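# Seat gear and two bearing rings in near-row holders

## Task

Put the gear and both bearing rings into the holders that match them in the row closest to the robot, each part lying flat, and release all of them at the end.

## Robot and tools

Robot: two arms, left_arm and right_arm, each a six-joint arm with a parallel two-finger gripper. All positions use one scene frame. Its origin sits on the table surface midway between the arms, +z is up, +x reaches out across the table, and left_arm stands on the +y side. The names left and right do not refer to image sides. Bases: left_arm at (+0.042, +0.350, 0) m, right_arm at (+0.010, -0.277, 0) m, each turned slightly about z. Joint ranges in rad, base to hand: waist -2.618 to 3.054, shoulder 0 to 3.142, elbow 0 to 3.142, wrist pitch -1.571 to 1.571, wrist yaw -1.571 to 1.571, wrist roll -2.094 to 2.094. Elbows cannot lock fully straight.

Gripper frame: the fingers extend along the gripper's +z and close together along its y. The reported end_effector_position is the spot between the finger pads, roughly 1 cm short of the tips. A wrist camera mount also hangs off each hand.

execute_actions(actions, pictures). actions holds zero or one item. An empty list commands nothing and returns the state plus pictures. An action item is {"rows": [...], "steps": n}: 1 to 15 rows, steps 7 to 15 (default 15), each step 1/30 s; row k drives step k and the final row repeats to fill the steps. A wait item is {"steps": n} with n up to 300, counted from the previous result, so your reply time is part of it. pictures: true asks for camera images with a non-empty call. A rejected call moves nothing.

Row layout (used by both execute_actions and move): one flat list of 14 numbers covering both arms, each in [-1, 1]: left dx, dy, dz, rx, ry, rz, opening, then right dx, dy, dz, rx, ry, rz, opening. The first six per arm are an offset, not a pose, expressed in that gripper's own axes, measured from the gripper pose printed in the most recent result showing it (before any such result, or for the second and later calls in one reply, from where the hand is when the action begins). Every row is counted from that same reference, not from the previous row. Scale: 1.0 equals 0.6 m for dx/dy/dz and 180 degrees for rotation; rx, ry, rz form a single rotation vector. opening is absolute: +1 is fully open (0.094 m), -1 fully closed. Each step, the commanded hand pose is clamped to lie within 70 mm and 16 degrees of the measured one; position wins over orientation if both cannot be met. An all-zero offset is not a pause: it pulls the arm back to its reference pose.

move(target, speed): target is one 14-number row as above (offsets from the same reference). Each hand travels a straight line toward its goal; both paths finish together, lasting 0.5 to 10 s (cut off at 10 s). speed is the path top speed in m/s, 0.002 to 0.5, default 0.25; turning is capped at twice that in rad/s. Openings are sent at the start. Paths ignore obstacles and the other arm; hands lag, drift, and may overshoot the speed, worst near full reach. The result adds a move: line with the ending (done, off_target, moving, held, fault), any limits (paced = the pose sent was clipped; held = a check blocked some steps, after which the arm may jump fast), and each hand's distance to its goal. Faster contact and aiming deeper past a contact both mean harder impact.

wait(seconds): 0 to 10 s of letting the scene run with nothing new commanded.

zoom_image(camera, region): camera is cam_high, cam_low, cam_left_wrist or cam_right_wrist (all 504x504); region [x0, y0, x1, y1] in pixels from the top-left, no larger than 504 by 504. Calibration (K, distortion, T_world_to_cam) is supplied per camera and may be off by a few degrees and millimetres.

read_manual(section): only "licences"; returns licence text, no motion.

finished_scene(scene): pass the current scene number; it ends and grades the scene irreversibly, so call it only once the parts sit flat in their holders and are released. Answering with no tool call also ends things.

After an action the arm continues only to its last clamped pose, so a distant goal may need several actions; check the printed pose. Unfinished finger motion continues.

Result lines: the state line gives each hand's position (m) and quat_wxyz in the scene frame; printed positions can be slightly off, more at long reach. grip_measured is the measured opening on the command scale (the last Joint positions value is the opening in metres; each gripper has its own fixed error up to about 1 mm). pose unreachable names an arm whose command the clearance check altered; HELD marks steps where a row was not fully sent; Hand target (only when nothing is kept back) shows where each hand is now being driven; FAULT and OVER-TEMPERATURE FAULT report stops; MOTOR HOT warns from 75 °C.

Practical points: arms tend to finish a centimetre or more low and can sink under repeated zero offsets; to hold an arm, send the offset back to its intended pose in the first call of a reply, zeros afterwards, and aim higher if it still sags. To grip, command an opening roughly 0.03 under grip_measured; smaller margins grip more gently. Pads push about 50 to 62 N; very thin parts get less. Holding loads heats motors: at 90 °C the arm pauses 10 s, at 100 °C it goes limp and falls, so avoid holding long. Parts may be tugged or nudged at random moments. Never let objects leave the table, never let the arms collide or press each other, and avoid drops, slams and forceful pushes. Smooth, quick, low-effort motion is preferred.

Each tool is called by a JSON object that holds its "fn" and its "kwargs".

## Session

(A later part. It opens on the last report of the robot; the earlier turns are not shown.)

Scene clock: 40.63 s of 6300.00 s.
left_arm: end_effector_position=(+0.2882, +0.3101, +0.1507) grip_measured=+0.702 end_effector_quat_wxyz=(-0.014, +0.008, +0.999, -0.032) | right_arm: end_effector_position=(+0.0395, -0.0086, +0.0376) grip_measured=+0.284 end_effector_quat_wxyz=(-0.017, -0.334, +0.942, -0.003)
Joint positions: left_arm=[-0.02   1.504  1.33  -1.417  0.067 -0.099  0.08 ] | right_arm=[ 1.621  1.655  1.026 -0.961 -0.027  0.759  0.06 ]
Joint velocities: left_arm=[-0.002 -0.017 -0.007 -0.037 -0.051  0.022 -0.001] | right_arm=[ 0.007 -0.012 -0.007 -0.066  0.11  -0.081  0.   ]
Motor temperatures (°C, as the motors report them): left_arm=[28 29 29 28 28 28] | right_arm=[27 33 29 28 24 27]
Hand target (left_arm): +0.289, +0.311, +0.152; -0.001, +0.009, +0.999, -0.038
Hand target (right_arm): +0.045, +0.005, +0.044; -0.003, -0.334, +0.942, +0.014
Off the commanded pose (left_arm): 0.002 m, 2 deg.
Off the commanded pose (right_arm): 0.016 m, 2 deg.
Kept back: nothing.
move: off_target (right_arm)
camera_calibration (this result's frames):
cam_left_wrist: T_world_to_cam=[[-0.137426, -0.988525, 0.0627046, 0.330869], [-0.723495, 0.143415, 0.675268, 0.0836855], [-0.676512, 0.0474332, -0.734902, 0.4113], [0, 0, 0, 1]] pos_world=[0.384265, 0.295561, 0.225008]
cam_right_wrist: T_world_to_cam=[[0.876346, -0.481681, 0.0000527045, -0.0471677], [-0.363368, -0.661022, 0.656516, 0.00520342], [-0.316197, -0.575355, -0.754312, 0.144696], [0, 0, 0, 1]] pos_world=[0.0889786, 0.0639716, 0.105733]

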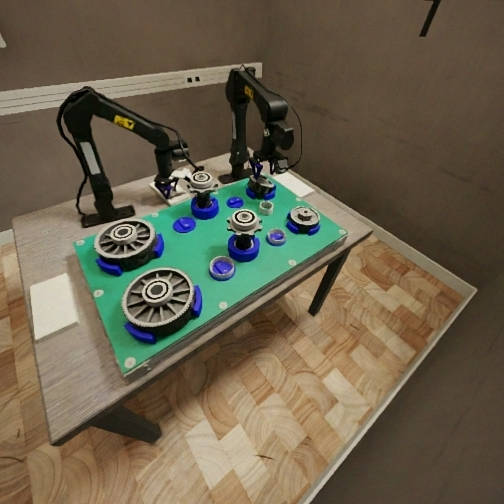

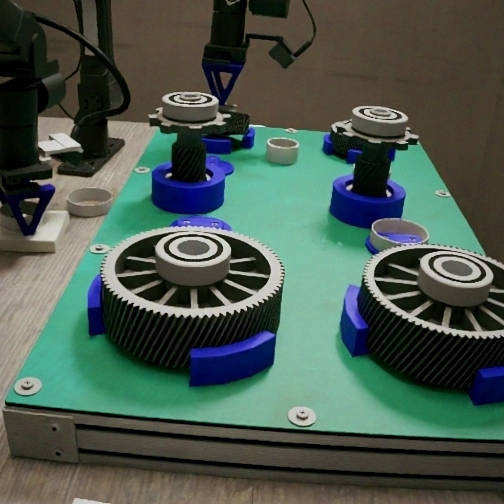

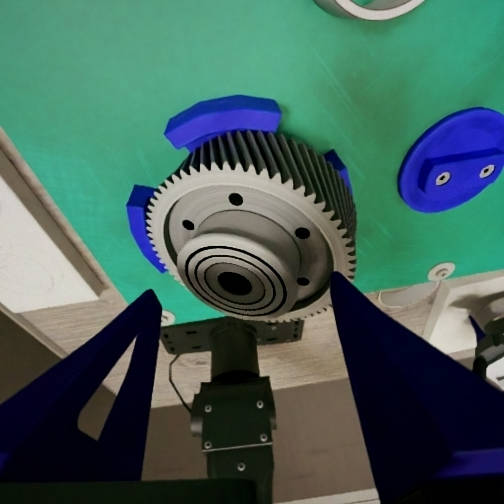

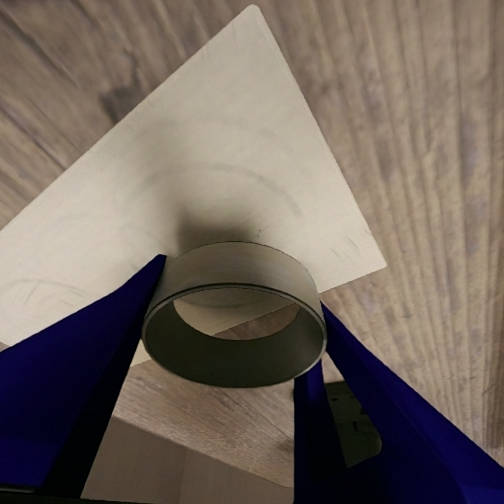

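{"fn": "move", "kwargs": {"target": [0.006,0.008,0.038,0,0,0,0.7,-0.035,0.035,-0.005,0,-0.01,0,0.25], "speed": 0.05}}

Scene clock: 41.83 s of 6300.00 s.
left_arm: end_effector_position=(+0.2815, +0.3110, +0.1344) grip_measured=+0.702 end_effector_quat_wxyz=(-0.021, +0.008, +0.999, -0.033) | right_arm: end_effector_position=(+0.0414, +0.0088, +0.0337) grip_measured=+0.284 end_effector_quat_wxyz=(-0.014, -0.333, +0.943, -0.009)
Joint positions: left_arm=[-0.018  1.49   1.252 -1.368  0.07  -0.096  0.08 ] | right_arm=[ 1.629  1.733  1.097 -0.964 -0.017  0.769  0.06 ]
Joint velocities: left_arm=[ 0.002  0.002  0.017 -0.007  0.007 -0.007  0.   ] | right_arm=[-0.002  0.002  0.017 -0.037 -0.066  0.037  0.   ]
Motor temperatures (°C, as the motors report them): left_arm=[28 29 29 28 28 28] | right_arm=[27 33 29 28 24 27]
Hand target (left_arm): +0.284, +0.313, +0.128; -0.014, +0.008, +0.999, -0.032
Hand target (right_arm): +0.042, +0.021, +0.040; -0.002, -0.334, +0.943, +0.003
Off the commanded pose (left_arm): 0.007 m, 1 deg.
Off the commanded pose (right_arm): 0.014 m, 2 deg.
Kept back: nothing.
move: off_target (right_arm)
camera_calibration (this result's frames):
cam_left_wrist: T_world_to_cam=[[-0.137496, -0.988313, 0.0658137, 0.331361], [-0.712967, 0.144876, 0.686068, 0.084922], [-0.687585, 0.0474084, -0.724555, 0.396454], [0, 0, 0, 1]] pos_world=[0.378703, 0.29639, 0.207182]
cam_right_wrist: T_world_to_cam=[[0.875489, -0.483055, 0.0132906, -0.0408734], [-0.370551, -0.653425, 0.660096, 0.0200755], [-0.310178, -0.582832, -0.751063, 0.152046], [0, 0, 0, 1]] pos_world=[0.0903845, 0.081991, 0.101488]

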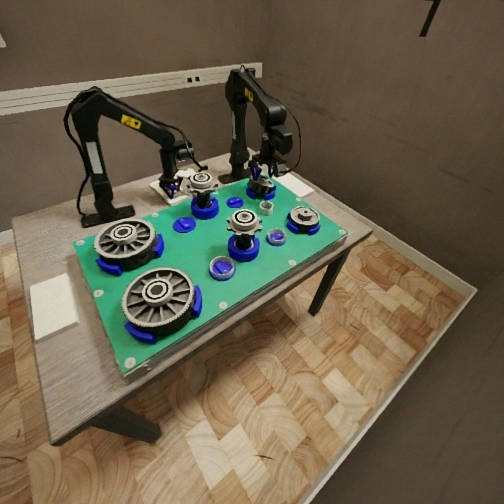

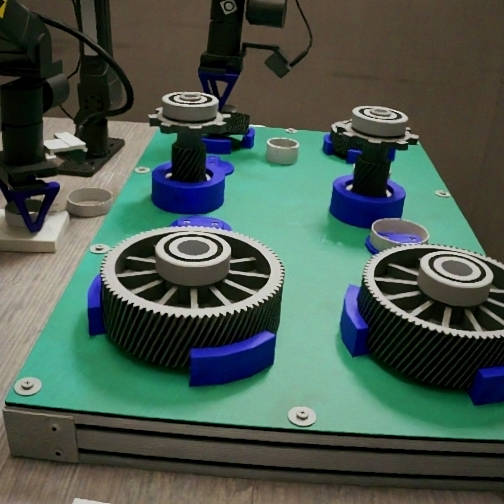

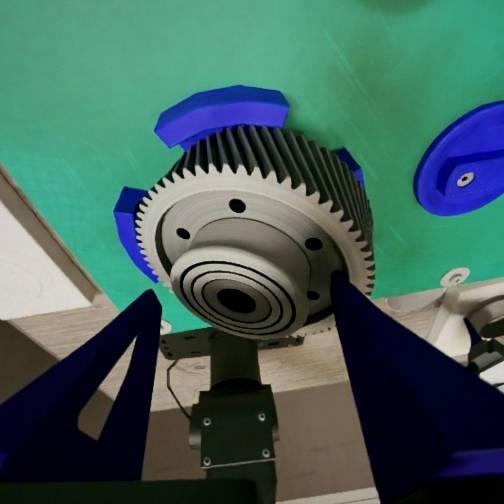

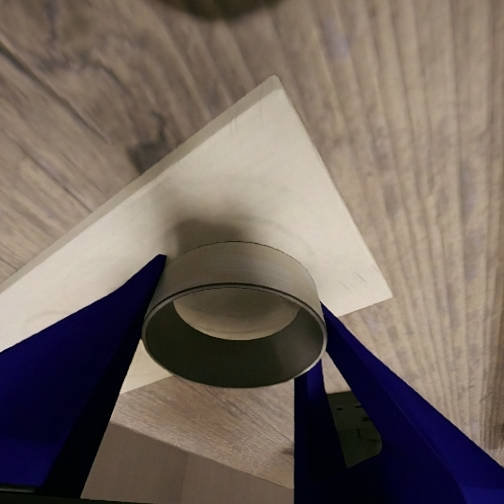

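{"fn": "move", "kwargs": {"target": [0,0.006,0.02,0.06,0,0,0.55,0,0,0.012,0,0,0,0.25], "speed": 0.04}}

{"fn": "move", "kwargs": {"target": [0,0,0,0,0,0,0,0,0,0,0,0,0,1]}}

Scene clock: 44.67 s of 6300.00 s.
left_arm: end_effector_position=(+0.2793, +0.3123, +0.1258) grip_measured=+0.552 end_effector_quat_wxyz=(-0.026, +0.004, +0.992, -0.121) | right_arm: end_effector_position=(+0.0415, +0.0108, +0.0327) grip_measured=+0.284 end_effector_quat_wxyz=(-0.012, -0.333, +0.943, -0.005)
Joint positions: left_arm=[ 0.113  1.49   1.198 -1.337  0.241  0.033  0.073] | right_arm=[ 1.629  1.733  1.093 -0.95  -0.018  0.77   0.06 ]
Joint velocities: left_arm=[ 0.002 -0.027 -0.022 -0.022 -0.007  0.007 -0.   ] | right_arm=[ 0.007 -0.007 -0.002  0.037 -0.066  0.022 -0.   ]
Motor temperatures (°C, as the motors report them): left_arm=[28 29 28 28 28 28] | right_arm=[27 32 29 28 24 27]
Hand target (left_arm): +0.281, +0.313, +0.122; -0.023, +0.006, +0.992, -0.127
Hand target (right_arm): +0.041, +0.008, +0.027; -0.014, -0.333, +0.943, -0.009
Off the commanded pose (left_arm): 0.004 m, 1 deg.
Off the commanded pose (right_arm): 0.007 m, 1 deg.
Kept back: nothing.
move: done
camera_calibration (this result's frames):
cam_left_wrist: T_world_to_cam=[[-0.124503, -0.96271, 0.240186, 0.299397], [-0.707661, 0.255834, 0.658608, 0.0563605], [-0.695496, -0.0879715, -0.713124, 0.43173], [0, 0, 0, 1]] pos_world=[0.377426, 0.311793, 0.198846]
cam_right_wrist: T_world_to_cam=[[0.875106, -0.483849, 0.00890919, -0.0398009], [-0.371375, -0.659652, 0.653406, 0.022466], [-0.310273, -0.575109, -0.756955, 0.152616], [0, 0, 0, 1]] pos_world=[0.0905259, 0.0833327, 0.101198]

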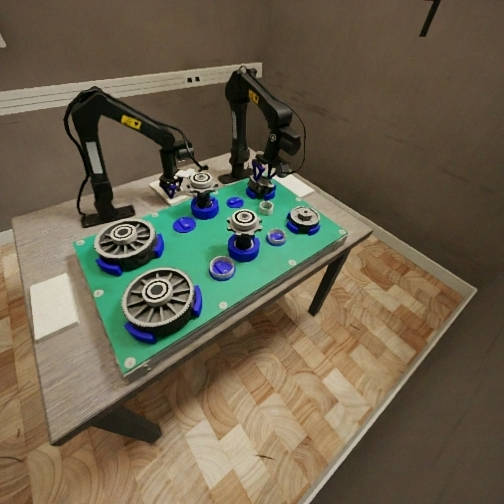

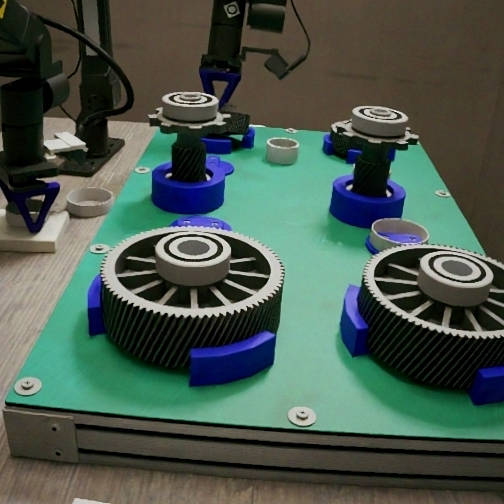

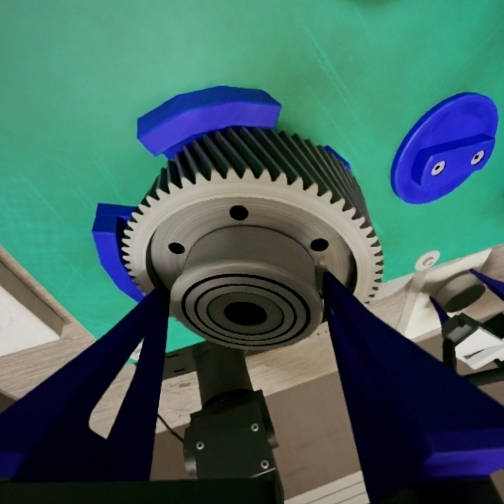

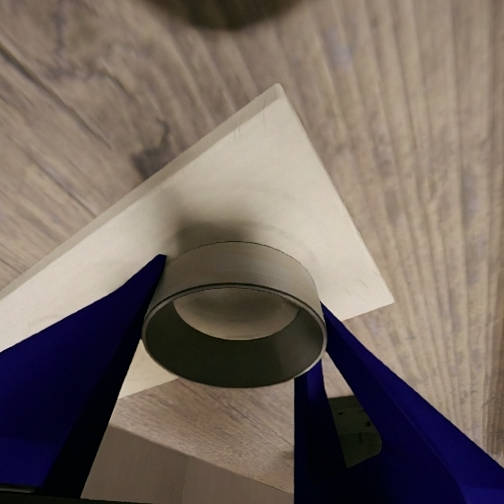

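Scene clock: 45.17 s of 6300.00 s.
left_arm: end_effector_position=(+0.2793, +0.3101, +0.1262) grip_measured=+0.248 end_effector_quat_wxyz=(-0.026, +0.005, +0.992, -0.126) | right_arm: end_effector_position=(+0.0413, +0.0108, +0.0327) grip_measured=+1.000 end_effector_quat_wxyz=(-0.013, -0.333, +0.943, -0.005)
Joint positions: left_arm=[ 0.111  1.49   1.198 -1.337  0.251  0.032  0.059] | right_arm=[ 1.629  1.733  1.093 -0.951 -0.019  0.77   0.094]
Joint velocities: left_arm=[-0.002 -0.027 -0.012  0.007  0.022 -0.066  0.001] | right_arm=[ 0.002 -0.002 -0.007  0.007  0.022  0.007  0.   ]
Motor temperatures (°C, as the motors report them): left_arm=[28 28 28 28 28 28] | right_arm=[27 32 29 28 24 27]
Hand target (left_arm): +0.279, +0.312, +0.126; -0.026, +0.004, +0.992, -0.121
Hand target (right_arm): +0.042, +0.011, +0.033; -0.012, -0.333, +0.943, -0.005
Off the commanded pose (left_arm): 0.002 m, 1 deg.
Off the commanded pose (right_arm): 0.000 m, 0 deg.
Kept back: nothing.
move: done
camera_calibration (this result's frames):
cam_left_wrist: T_world_to_cam=[[-0.124688, -0.960272, 0.249661, 0.295306], [-0.707528, 0.26246, 0.656139, 0.0548368], [-0.695598, -0.0948298, -0.712145, 0.433864], [0, 0, 0, 1]] pos_world=[0.377415, 0.310324, 0.199267]
cam_right_wrist: T_world_to_cam=[[0.875106, -0.483866, 0.00798991, -0.0396168], [-0.370617, -0.659488, 0.654002, 0.0222848], [-0.31118, -0.575282, -0.756451, 0.152537], [0, 0, 0, 1]] pos_world=[0.0903944, 0.0832789, 0.101129]

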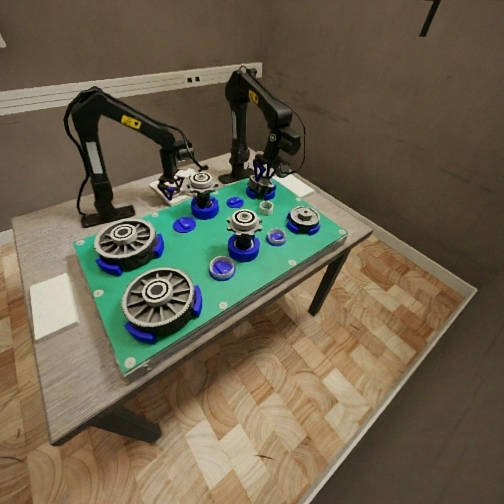

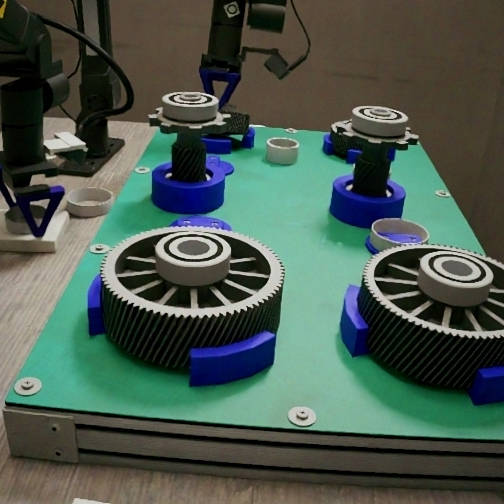

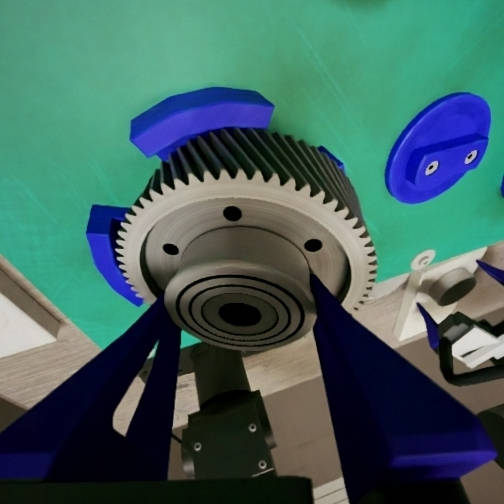

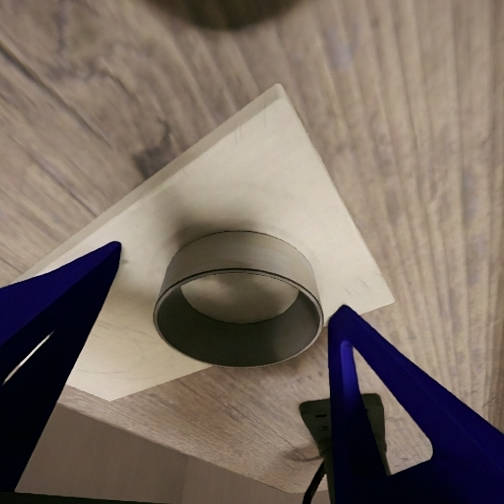

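{"fn": "move", "kwargs": {"target": [-0.022,-0.012,-0.045,-0.08,-0.017,0,0.2,0,0,-0.12,0,0,0,1], "speed": 0.08}}

{"fn": "move", "kwargs": {"target": [0,0,0,0,0,0,0.2,-0.205,0.077,-0.01,0,0,-0.23,1]}}

Scene clock: 47.67 s of 6300.00 s.
left_arm: end_effector_position=(+0.2810, +0.3116, +0.1263) grip_measured=+0.246 end_effector_quat_wxyz=(-0.044, +0.006, +0.999, -0.001) | right_arm: end_effector_position=(+0.0400, +0.0044, +0.0893) grip_measured=+1.000 end_effector_quat_wxyz=(-0.026, -0.332, +0.942, -0.028)
Joint positions: left_arm=[-0.056  1.538  1.263 -1.383  0.015 -0.139  0.059] | right_arm=[ 1.629  1.697  1.284 -1.23  -0.022  0.77   0.094]
Joint velocities: left_arm=[-0.002 -0.012 -0.007 -0.007  0.007 -0.022  0.   ] | right_arm=[-0.007 -0.002 -0.007 -0.022 -0.125  0.051  0.   ]
Motor temperatures (°C, as the motors report them): left_arm=[28 29 29 28 28 28] | right_arm=[27 32 29 28 24 27]
Hand target (left_arm): +0.293, +0.311, +0.153; +0.002, +0.004, +1.000, -0.000
Hand target (right_arm): +0.043, +0.011, +0.105; -0.013, -0.333, +0.943, -0.005
Off the commanded pose (left_arm): 0.030 m, 5 deg.
Off the commanded pose (right_arm): 0.017 m, 3 deg.
Kept back: nothing.
move: off_target (left_arm, right_arm)
camera_calibration (this result's frames):
cam_left_wrist: T_world_to_cam=[[-0.133117, -0.991056, 0.00932724, 0.339246], [-0.681528, 0.0983666, 0.72515, 0.0906911], [-0.719582, 0.0901733, -0.688527, 0.381324], [0, 0, 0, 1]] pos_world=[0.381362, 0.292906, 0.193623]
cam_right_wrist: T_world_to_cam=[[0.875195, -0.48312, 0.025068, -0.0434969], [-0.364271, -0.624025, 0.691303, -0.0231344], [-0.318339, -0.614156, -0.72213, 0.188698], [0, 0, 0, 1]] pos_world=[0.0897111, 0.0804395, 0.153348]

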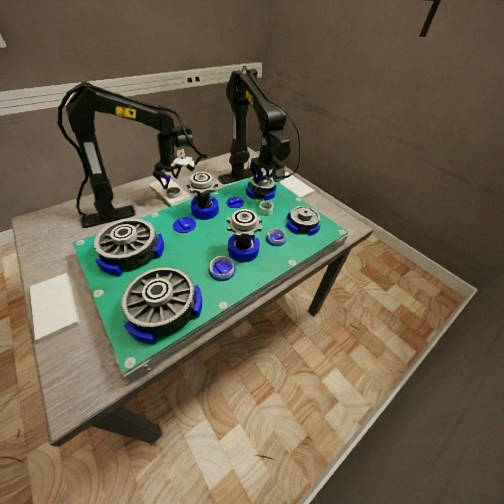

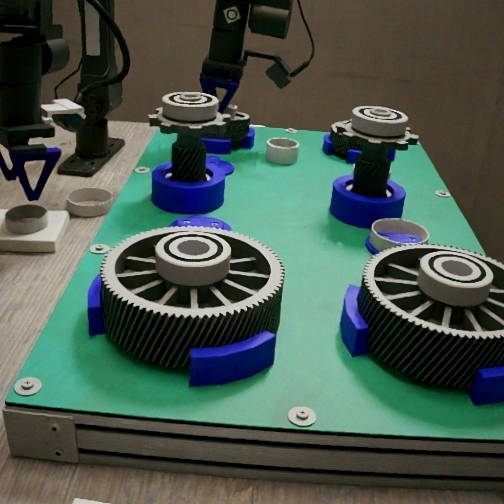

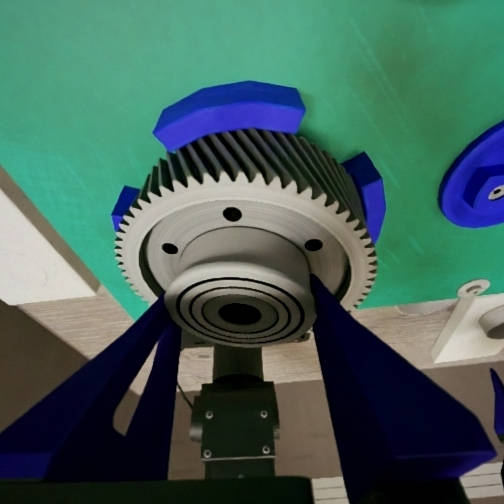

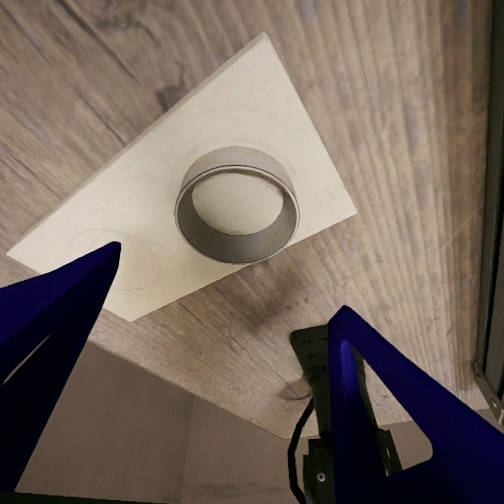

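Scene clock: 49.73 s of 6300.00 s.
left_arm: end_effector_position=(+0.2805, +0.3112, +0.1243) grip_measured=+0.245 end_effector_quat_wxyz=(-0.048, +0.007, +0.999, -0.001) | right_arm: end_effector_position=(+0.1018, +0.1119, +0.0770) grip_measured=+1.000 end_effector_quat_wxyz=(+0.043, +0.643, -0.765, +0.023)
Joint positions: left_arm=[-0.057  1.545  1.261 -1.383  0.016 -0.139  0.059] | right_arm=[ 1.512  2.184  1.904 -1.387 -0.014 -0.068  0.094]
Joint velocities: left_arm=[ 0.002  0.022  0.002 -0.051 -0.066  0.007 -0.   ] | right_arm=[ 0.007 -0.007 -0.007  0.066  0.007 -0.037  0.   ]
Motor temperatures (°C, as the motors report them): left_arm=[28 29 29 28 28 28] | right_arm=[27 32 29 28 24 27]
Hand target (left_arm): +0.281, +0.312, +0.126; -0.044, +0.006, +0.999, -0.002
Hand target (right_arm): +0.106, +0.117, +0.083; -0.034, -0.644, +0.764, -0.017
Off the commanded pose (left_arm): 0.002 m, 1 deg.
Off the commanded pose (right_arm): 0.011 m, 1 deg.
Kept back: nothing.
move: off_target (right_arm)
camera_calibration (this result's frames):
cam_left_wrist: T_world_to_cam=[[-0.134891, -0.990814, 0.00955319, 0.339138], [-0.674987, 0.0989432, 0.731166, 0.0890355], [-0.725395, 0.0921792, -0.682133, 0.379851], [0, 0, 0, 1]] pos_world=[0.381386, 0.292199, 0.190769]
cam_right_wrist: T_world_to_cam=[[0.976622, 0.211821, -0.0366189, -0.1287], [0.177306, -0.697448, 0.694355, 0.0277362], [0.121539, -0.684616, -0.7187, 0.228378], [0, 0, 0, 1]] pos_world=[0.0930166, 0.202957, 0.140163]

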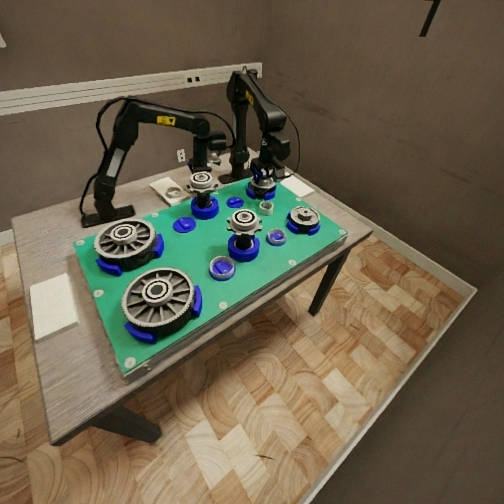

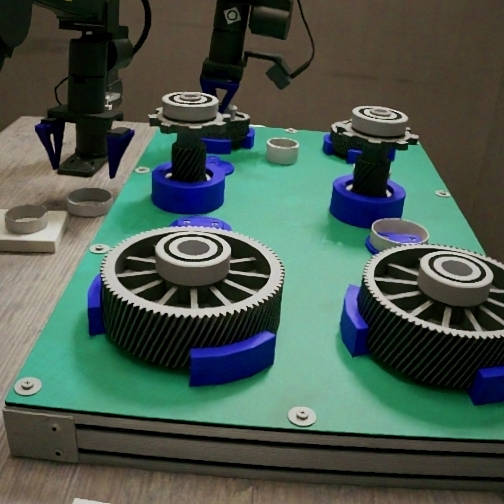

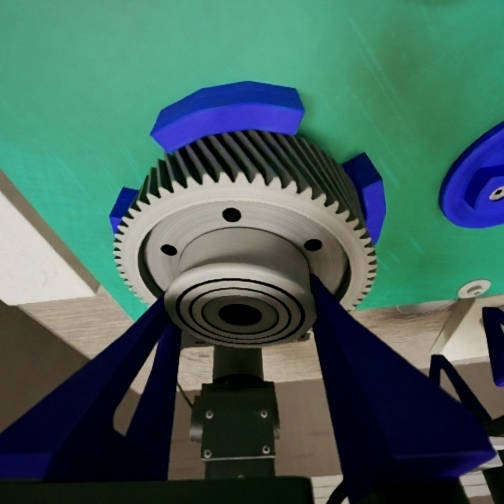

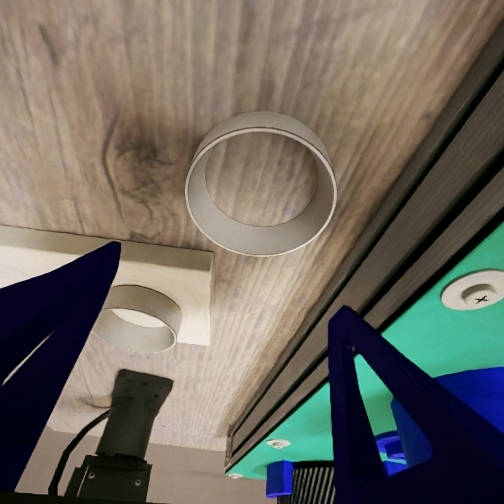

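{"fn": "move", "kwargs": {"target": [-0.015,-0.01,0.005,0,-0.03,0,0.2,-0.042,-0.008,0.05,0,-0.03,0,1], "speed": 0.05}}

Scene clock: 51.47 s of 6300.00 s.
left_arm: end_effector_position=(+0.2813, +0.3091, +0.1191) grip_measured=+0.242 end_effector_quat_wxyz=(-0.028, +0.009, +0.999, +0.011) | right_arm: end_effector_position=(+0.1067, +0.1322, +0.0499) grip_measured=+1.000 end_effector_quat_wxyz=(+0.005, +0.644, -0.765, -0.005)
Joint positions: left_arm=[-0.086  1.516  1.216 -1.33  -0.012 -0.164  0.058] | right_arm=[ 1.512  2.184  1.801 -1.189 -0.014 -0.07   0.094]
Joint velocities: left_arm=[-0.002 -0.007 -0.007  0.007 -0.037  0.022 -0.   ] | right_arm=[-0.017 -0.007 -0.002  0.037  0.022 -0.051  0.   ]
Motor temperatures (°C, as the motors report them): left_arm=[28 29 29 28 28 28] | right_arm=[27 32 29 28 24 27]
Hand target (left_arm): +0.289, +0.305, +0.121; -0.002, +0.006, +1.000, -0.001
Hand target (right_arm): +0.109, +0.133, +0.045; -0.007, -0.643, +0.766, +0.008
Off the commanded pose (left_arm): 0.009 m, 3 deg.
Off the commanded pose (right_arm): 0.006 m, 0 deg.
Kept back: nothing.
move: off_target (left_arm)
camera_calibration (this result's frames):
cam_left_wrist: T_world_to_cam=[[-0.140305, -0.989924, -0.019117, 0.341859], [-0.703118, 0.0860243, 0.70585, 0.108531], [-0.697093, 0.112476, -0.708103, 0.365923], [0, 0, 0, 1]] pos_world=[0.379357, 0.287921, 0.18904]
cam_right_wrist: T_world_to_cam=[[0.976571, 0.215146, 0.00457435, -0.141333], [0.163954, -0.757639, 0.631745, 0.0723548], [0.139383, -0.616194, -0.775163, 0.214047], [0, 0, 0, 1]] pos_world=[0.0963244, 0.21712, 0.120858]

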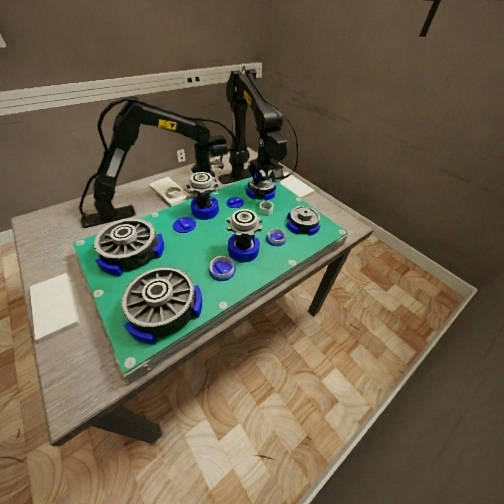

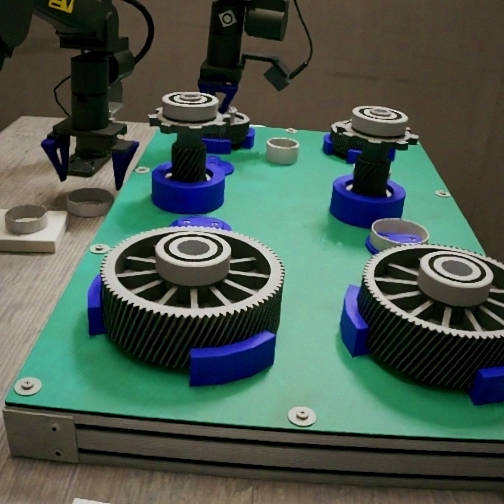

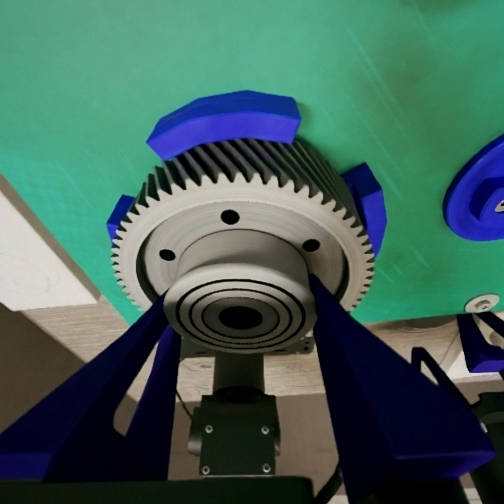

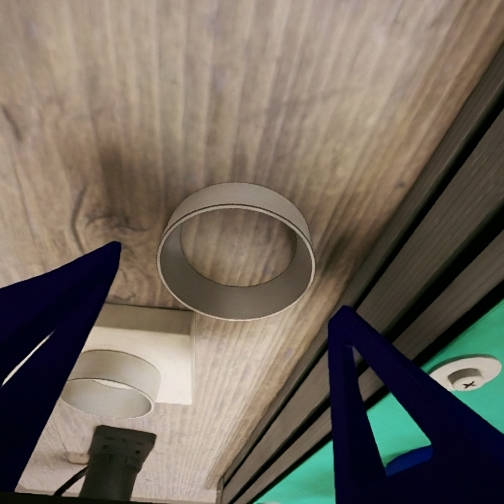

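{"fn": "move", "kwargs": {"target": [-0.01,0,0.012,0,-0.015,0,0.2,0.003,-0.004,0.062,0,0,0,1], "speed": 0.04}}

{"fn": "move", "kwargs": {"target": [0,0,0,0,0,0,0.8,0,0,0,0,0,0,0.52]}}

{"fn": "move", "kwargs": {"target": [0,0,-0.15,0,0,0,0.8,0,0,-0.25,0,0,0,0.52]}}

Scene clock: 52.97 s of 6300.00 s.
left_arm: end_effector_position=(+0.2810, +0.3089, +0.1178) grip_measured=+0.241 end_effector_quat_wxyz=(-0.021, +0.013, +1.000, +0.015) | right_arm: end_effector_position=(+0.1031, +0.1284, +0.0205) grip_measured=+1.000 end_effector_quat_wxyz=(+0.010, +0.646, -0.764, -0.006)
Joint positions: left_arm=[-0.094  1.502  1.198 -1.312 -0.022 -0.164  0.058] | right_arm=[ 1.514  2.198  1.703 -1.086 -0.022 -0.07   0.094]
Joint velocities: left_arm=[ 0.017  0.012  0.002  0.007 -0.007 -0.007  0.001] | right_arm=[-0.007 -0.012 -0.002 -0.022 -0.066 -0.007  0.   ]
Motor temperatures (°C, as the motors report them): left_arm=[28 29 29 28 28 28] | right_arm=[27 33 29 28 24 27]
Hand target (left_arm): +0.287, +0.309, +0.112; -0.005, +0.009, +1.000, +0.011
Hand target (right_arm): +0.108, +0.130, +0.013; -0.005, -0.644, +0.765, +0.005
Off the commanded pose (left_arm): 0.009 m, 2 deg.
Off the commanded pose (right_arm): 0.009 m, 1 deg.
Kept back: nothing.
move: done
camera_calibration (this result's frames):
cam_left_wrist: T_world_to_cam=[[-0.148374, -0.988522, -0.0284376, 0.344604], [-0.713379, 0.0870723, 0.695348, 0.1131], [-0.684891, 0.123458, -0.718111, 0.359153], [0, 0, 0, 1]] pos_world=[0.377793, 0.28646, 0.189067]
cam_right_wrist: T_world_to_cam=[[0.975913, 0.218071, -0.00615375, -0.136968], [0.172467, -0.753937, 0.633904, 0.0873163], [0.133596, -0.619697, -0.773387, 0.190433], [0, 0, 0, 1]] pos_world=[0.093169, 0.21371, 0.0910853]

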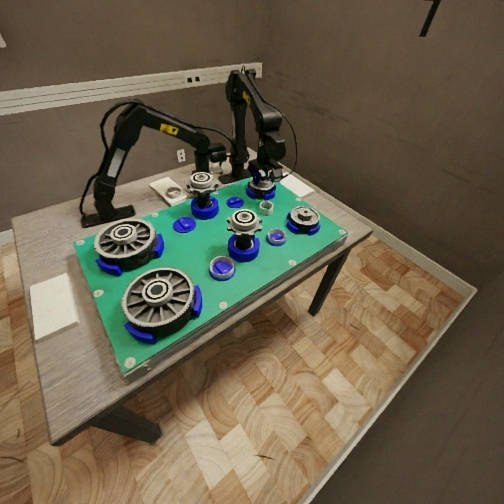

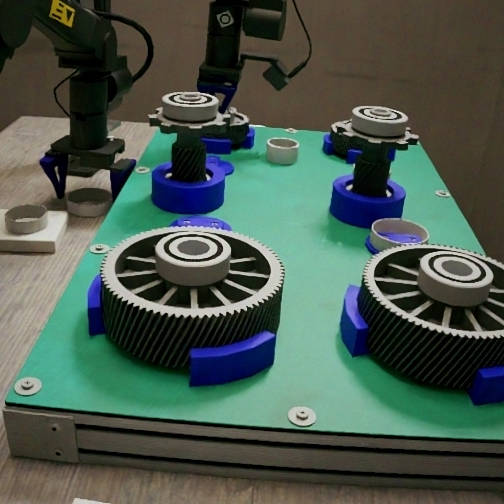

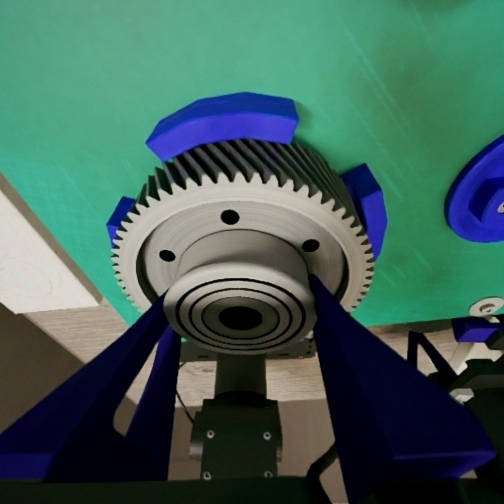

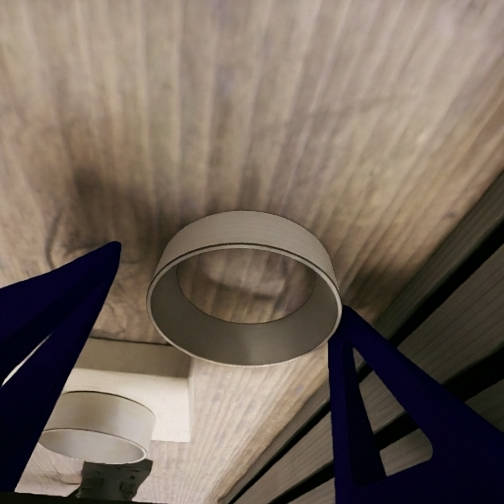

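Scene clock: 53.47 s of 6300.00 s.
left_arm: end_effector_position=(+0.2808, +0.3067, +0.1177) grip_measured=+0.762 end_effector_quat_wxyz=(-0.021, +0.014, +1.000, +0.010) | right_arm: end_effector_position=(+0.1034, +0.1282, +0.0205) grip_measured=+0.566 end_effector_quat_wxyz=(+0.010, +0.646, -0.764, -0.005)
Joint positions: left_arm=[-0.096  1.502  1.198 -1.312 -0.012 -0.165  0.083] | right_arm=[ 1.514  2.198  1.703 -1.086 -0.02  -0.07   0.074]
Joint velocities: left_arm=[ 0.002 -0.027 -0.012 -0.007  0.051 -0.022 -0.001] | right_arm=[ 0.002  0.012 -0.002  0.007 -0.066  0.022  0.   ]
Motor temperatures (°C, as the motors report them): left_arm=[28 29 29 28 28 28] | right_arm=[27 33 29 28 24 27]
Hand target (left_arm): +0.281, +0.309, +0.118; -0.021, +0.013, +1.000, +0.015
Hand target (right_arm): +0.103, +0.128, +0.020; -0.010, -0.646, +0.764, +0.006
Off the commanded pose (left_arm): 0.002 m, 1 deg.
Off the commanded pose (right_arm): 0.000 m, 0 deg.
Kept back: nothing.
move: done
camera_calibration (this result's frames):
cam_left_wrist: T_world_to_cam=[[-0.149465, -0.988593, -0.0185262, 0.341529], [-0.712504, 0.0946943, 0.695248, 0.110585], [-0.685564, 0.117115, -0.718531, 0.361426], [0, 0, 0, 1]] pos_world=[0.377619, 0.284833, 0.189139]
cam_right_wrist: T_world_to_cam=[[0.975918, 0.218083, -0.004779, -0.13722], [0.171419, -0.753179, 0.635088, 0.087058], [0.134903, -0.620614, -0.772425, 0.19019], [0, 0, 0, 1]] pos_world=[0.093335, 0.21353, 0.0909619]

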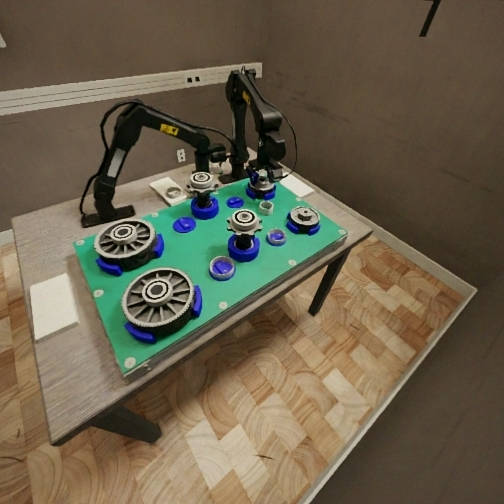

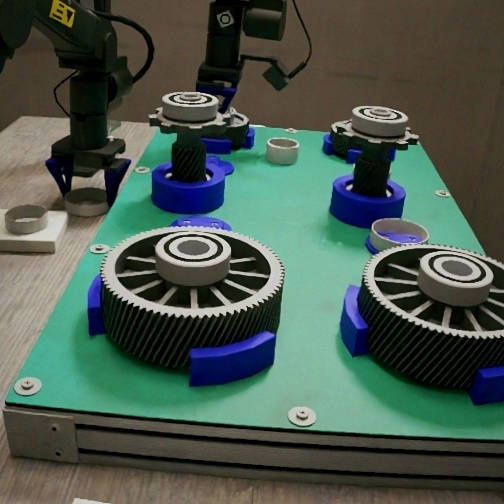

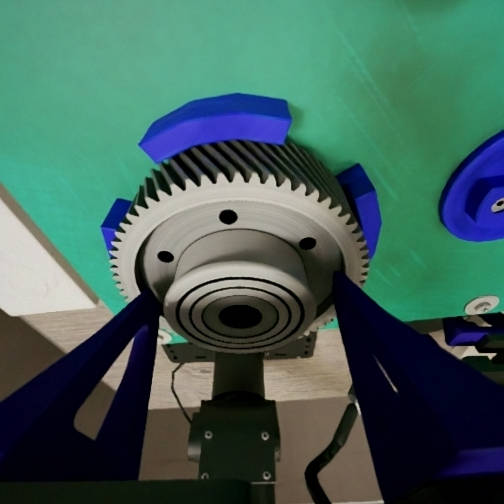

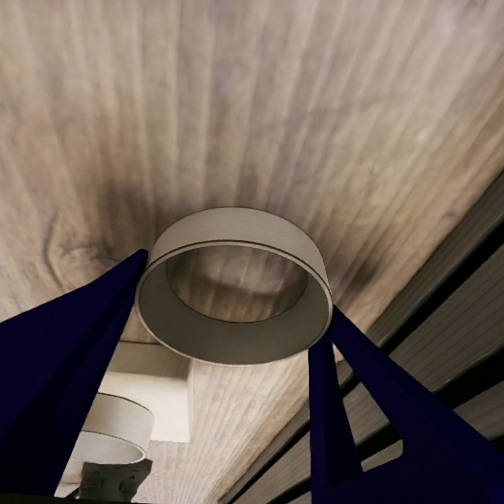

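Scene clock: 54.70 s of 6300.00 s.
left_arm: end_effector_position=(+0.2835, +0.3064, +0.1967) grip_measured=+0.798 end_effector_quat_wxyz=(+0.008, +0.013, +1.000, +0.005) | right_arm: end_effector_position=(+0.1033, +0.1275, +0.1551) grip_measured=+0.566 end_effector_quat_wxyz=(-0.003, +0.646, -0.763, -0.015)
Joint positions: left_arm=[-0.096  1.487  1.501 -1.572 -0.013 -0.165  0.084] | right_arm=[ 1.514  2.157  2.178 -1.568 -0.02  -0.07   0.074]
Joint velocities: left_arm=[-0.002 -0.027  0.007  0.037 -0.022 -0.051  0.001] | right_arm=[-0.007  0.017  0.007 -0.022 -0.022  0.051 -0.   ]
Motor temperatures (°C, as the motors report them): left_arm=[28 29 29 28 28 28] | right_arm=[27 33 29 28 24 27]
Hand target (left_arm): +0.284, +0.306, +0.206; +0.022, +0.013, +1.000, +0.002
Hand target (right_arm): +0.107, +0.128, +0.170; +0.020, -0.645, +0.764, +0.027
Off the commanded pose (left_arm): 0.011 m, 3 deg.
Off the commanded pose (right_arm): 0.016 m, 2 deg.
joint sent to its limit (left arm) — the command would take joint 4 (wrist pitch) past its lower limit, so that joint was sent only as far as its limit.
joint sent to its limit (right arm) — the command would take joint 4 (wrist pitch) past its lower limit, so that joint was sent only as far as its limit.
Kept back: nothing.
move: off_target (left_arm, right_arm)
camera_calibration (this result's frames):
cam_left_wrist: T_world_to_cam=[[-0.148461, -0.988768, -0.017241, 0.342601], [-0.751019, 0.101387, 0.65245, 0.0748934], [-0.643374, 0.109812, -0.757636, 0.418039], [0, 0, 0, 1]] pos_world=[0.376065, 0.285254, 0.273764]
cam_right_wrist: T_world_to_cam=[[0.975813, 0.218366, 0.010216, -0.138621], [0.166735, -0.773685, 0.611237, 0.00788857], [0.141377, -0.59475, -0.791382, 0.292738], [0, 0, 0, 1]] pos_world=[0.0925661, 0.210479, 0.228262]

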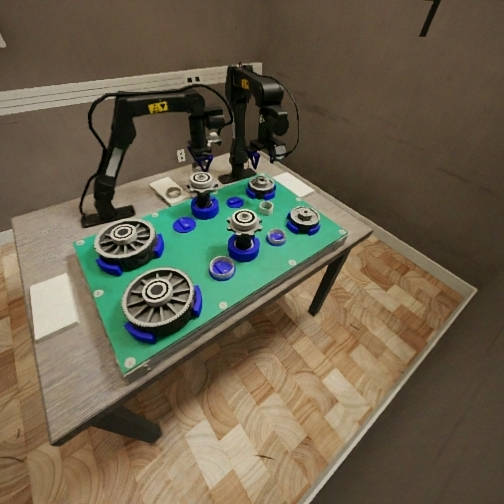

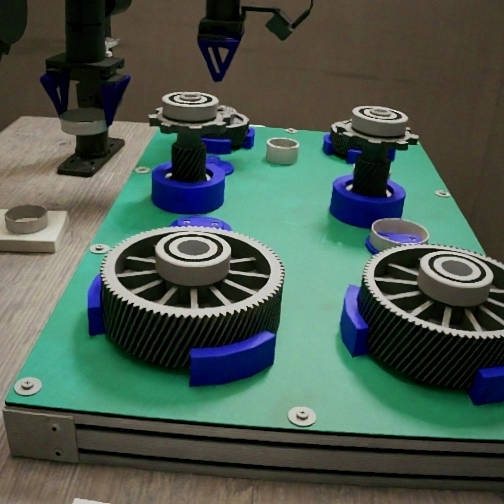

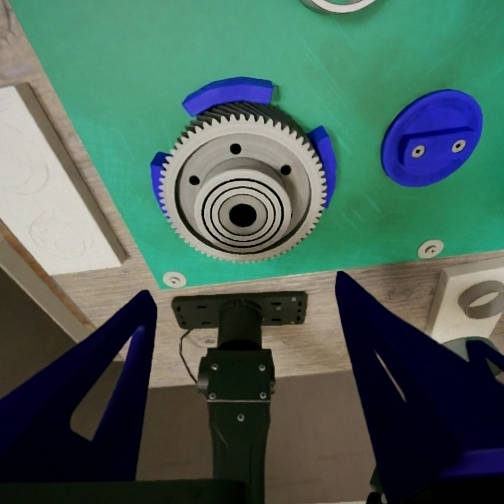

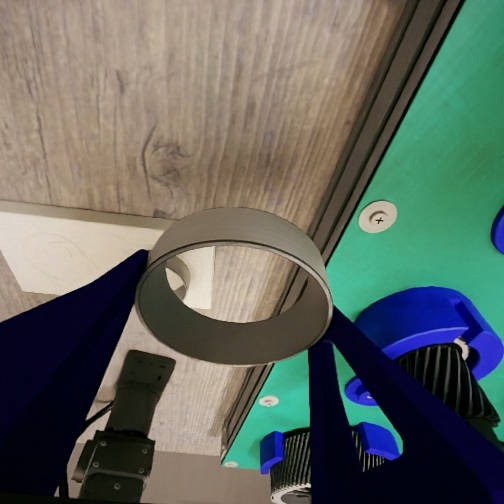

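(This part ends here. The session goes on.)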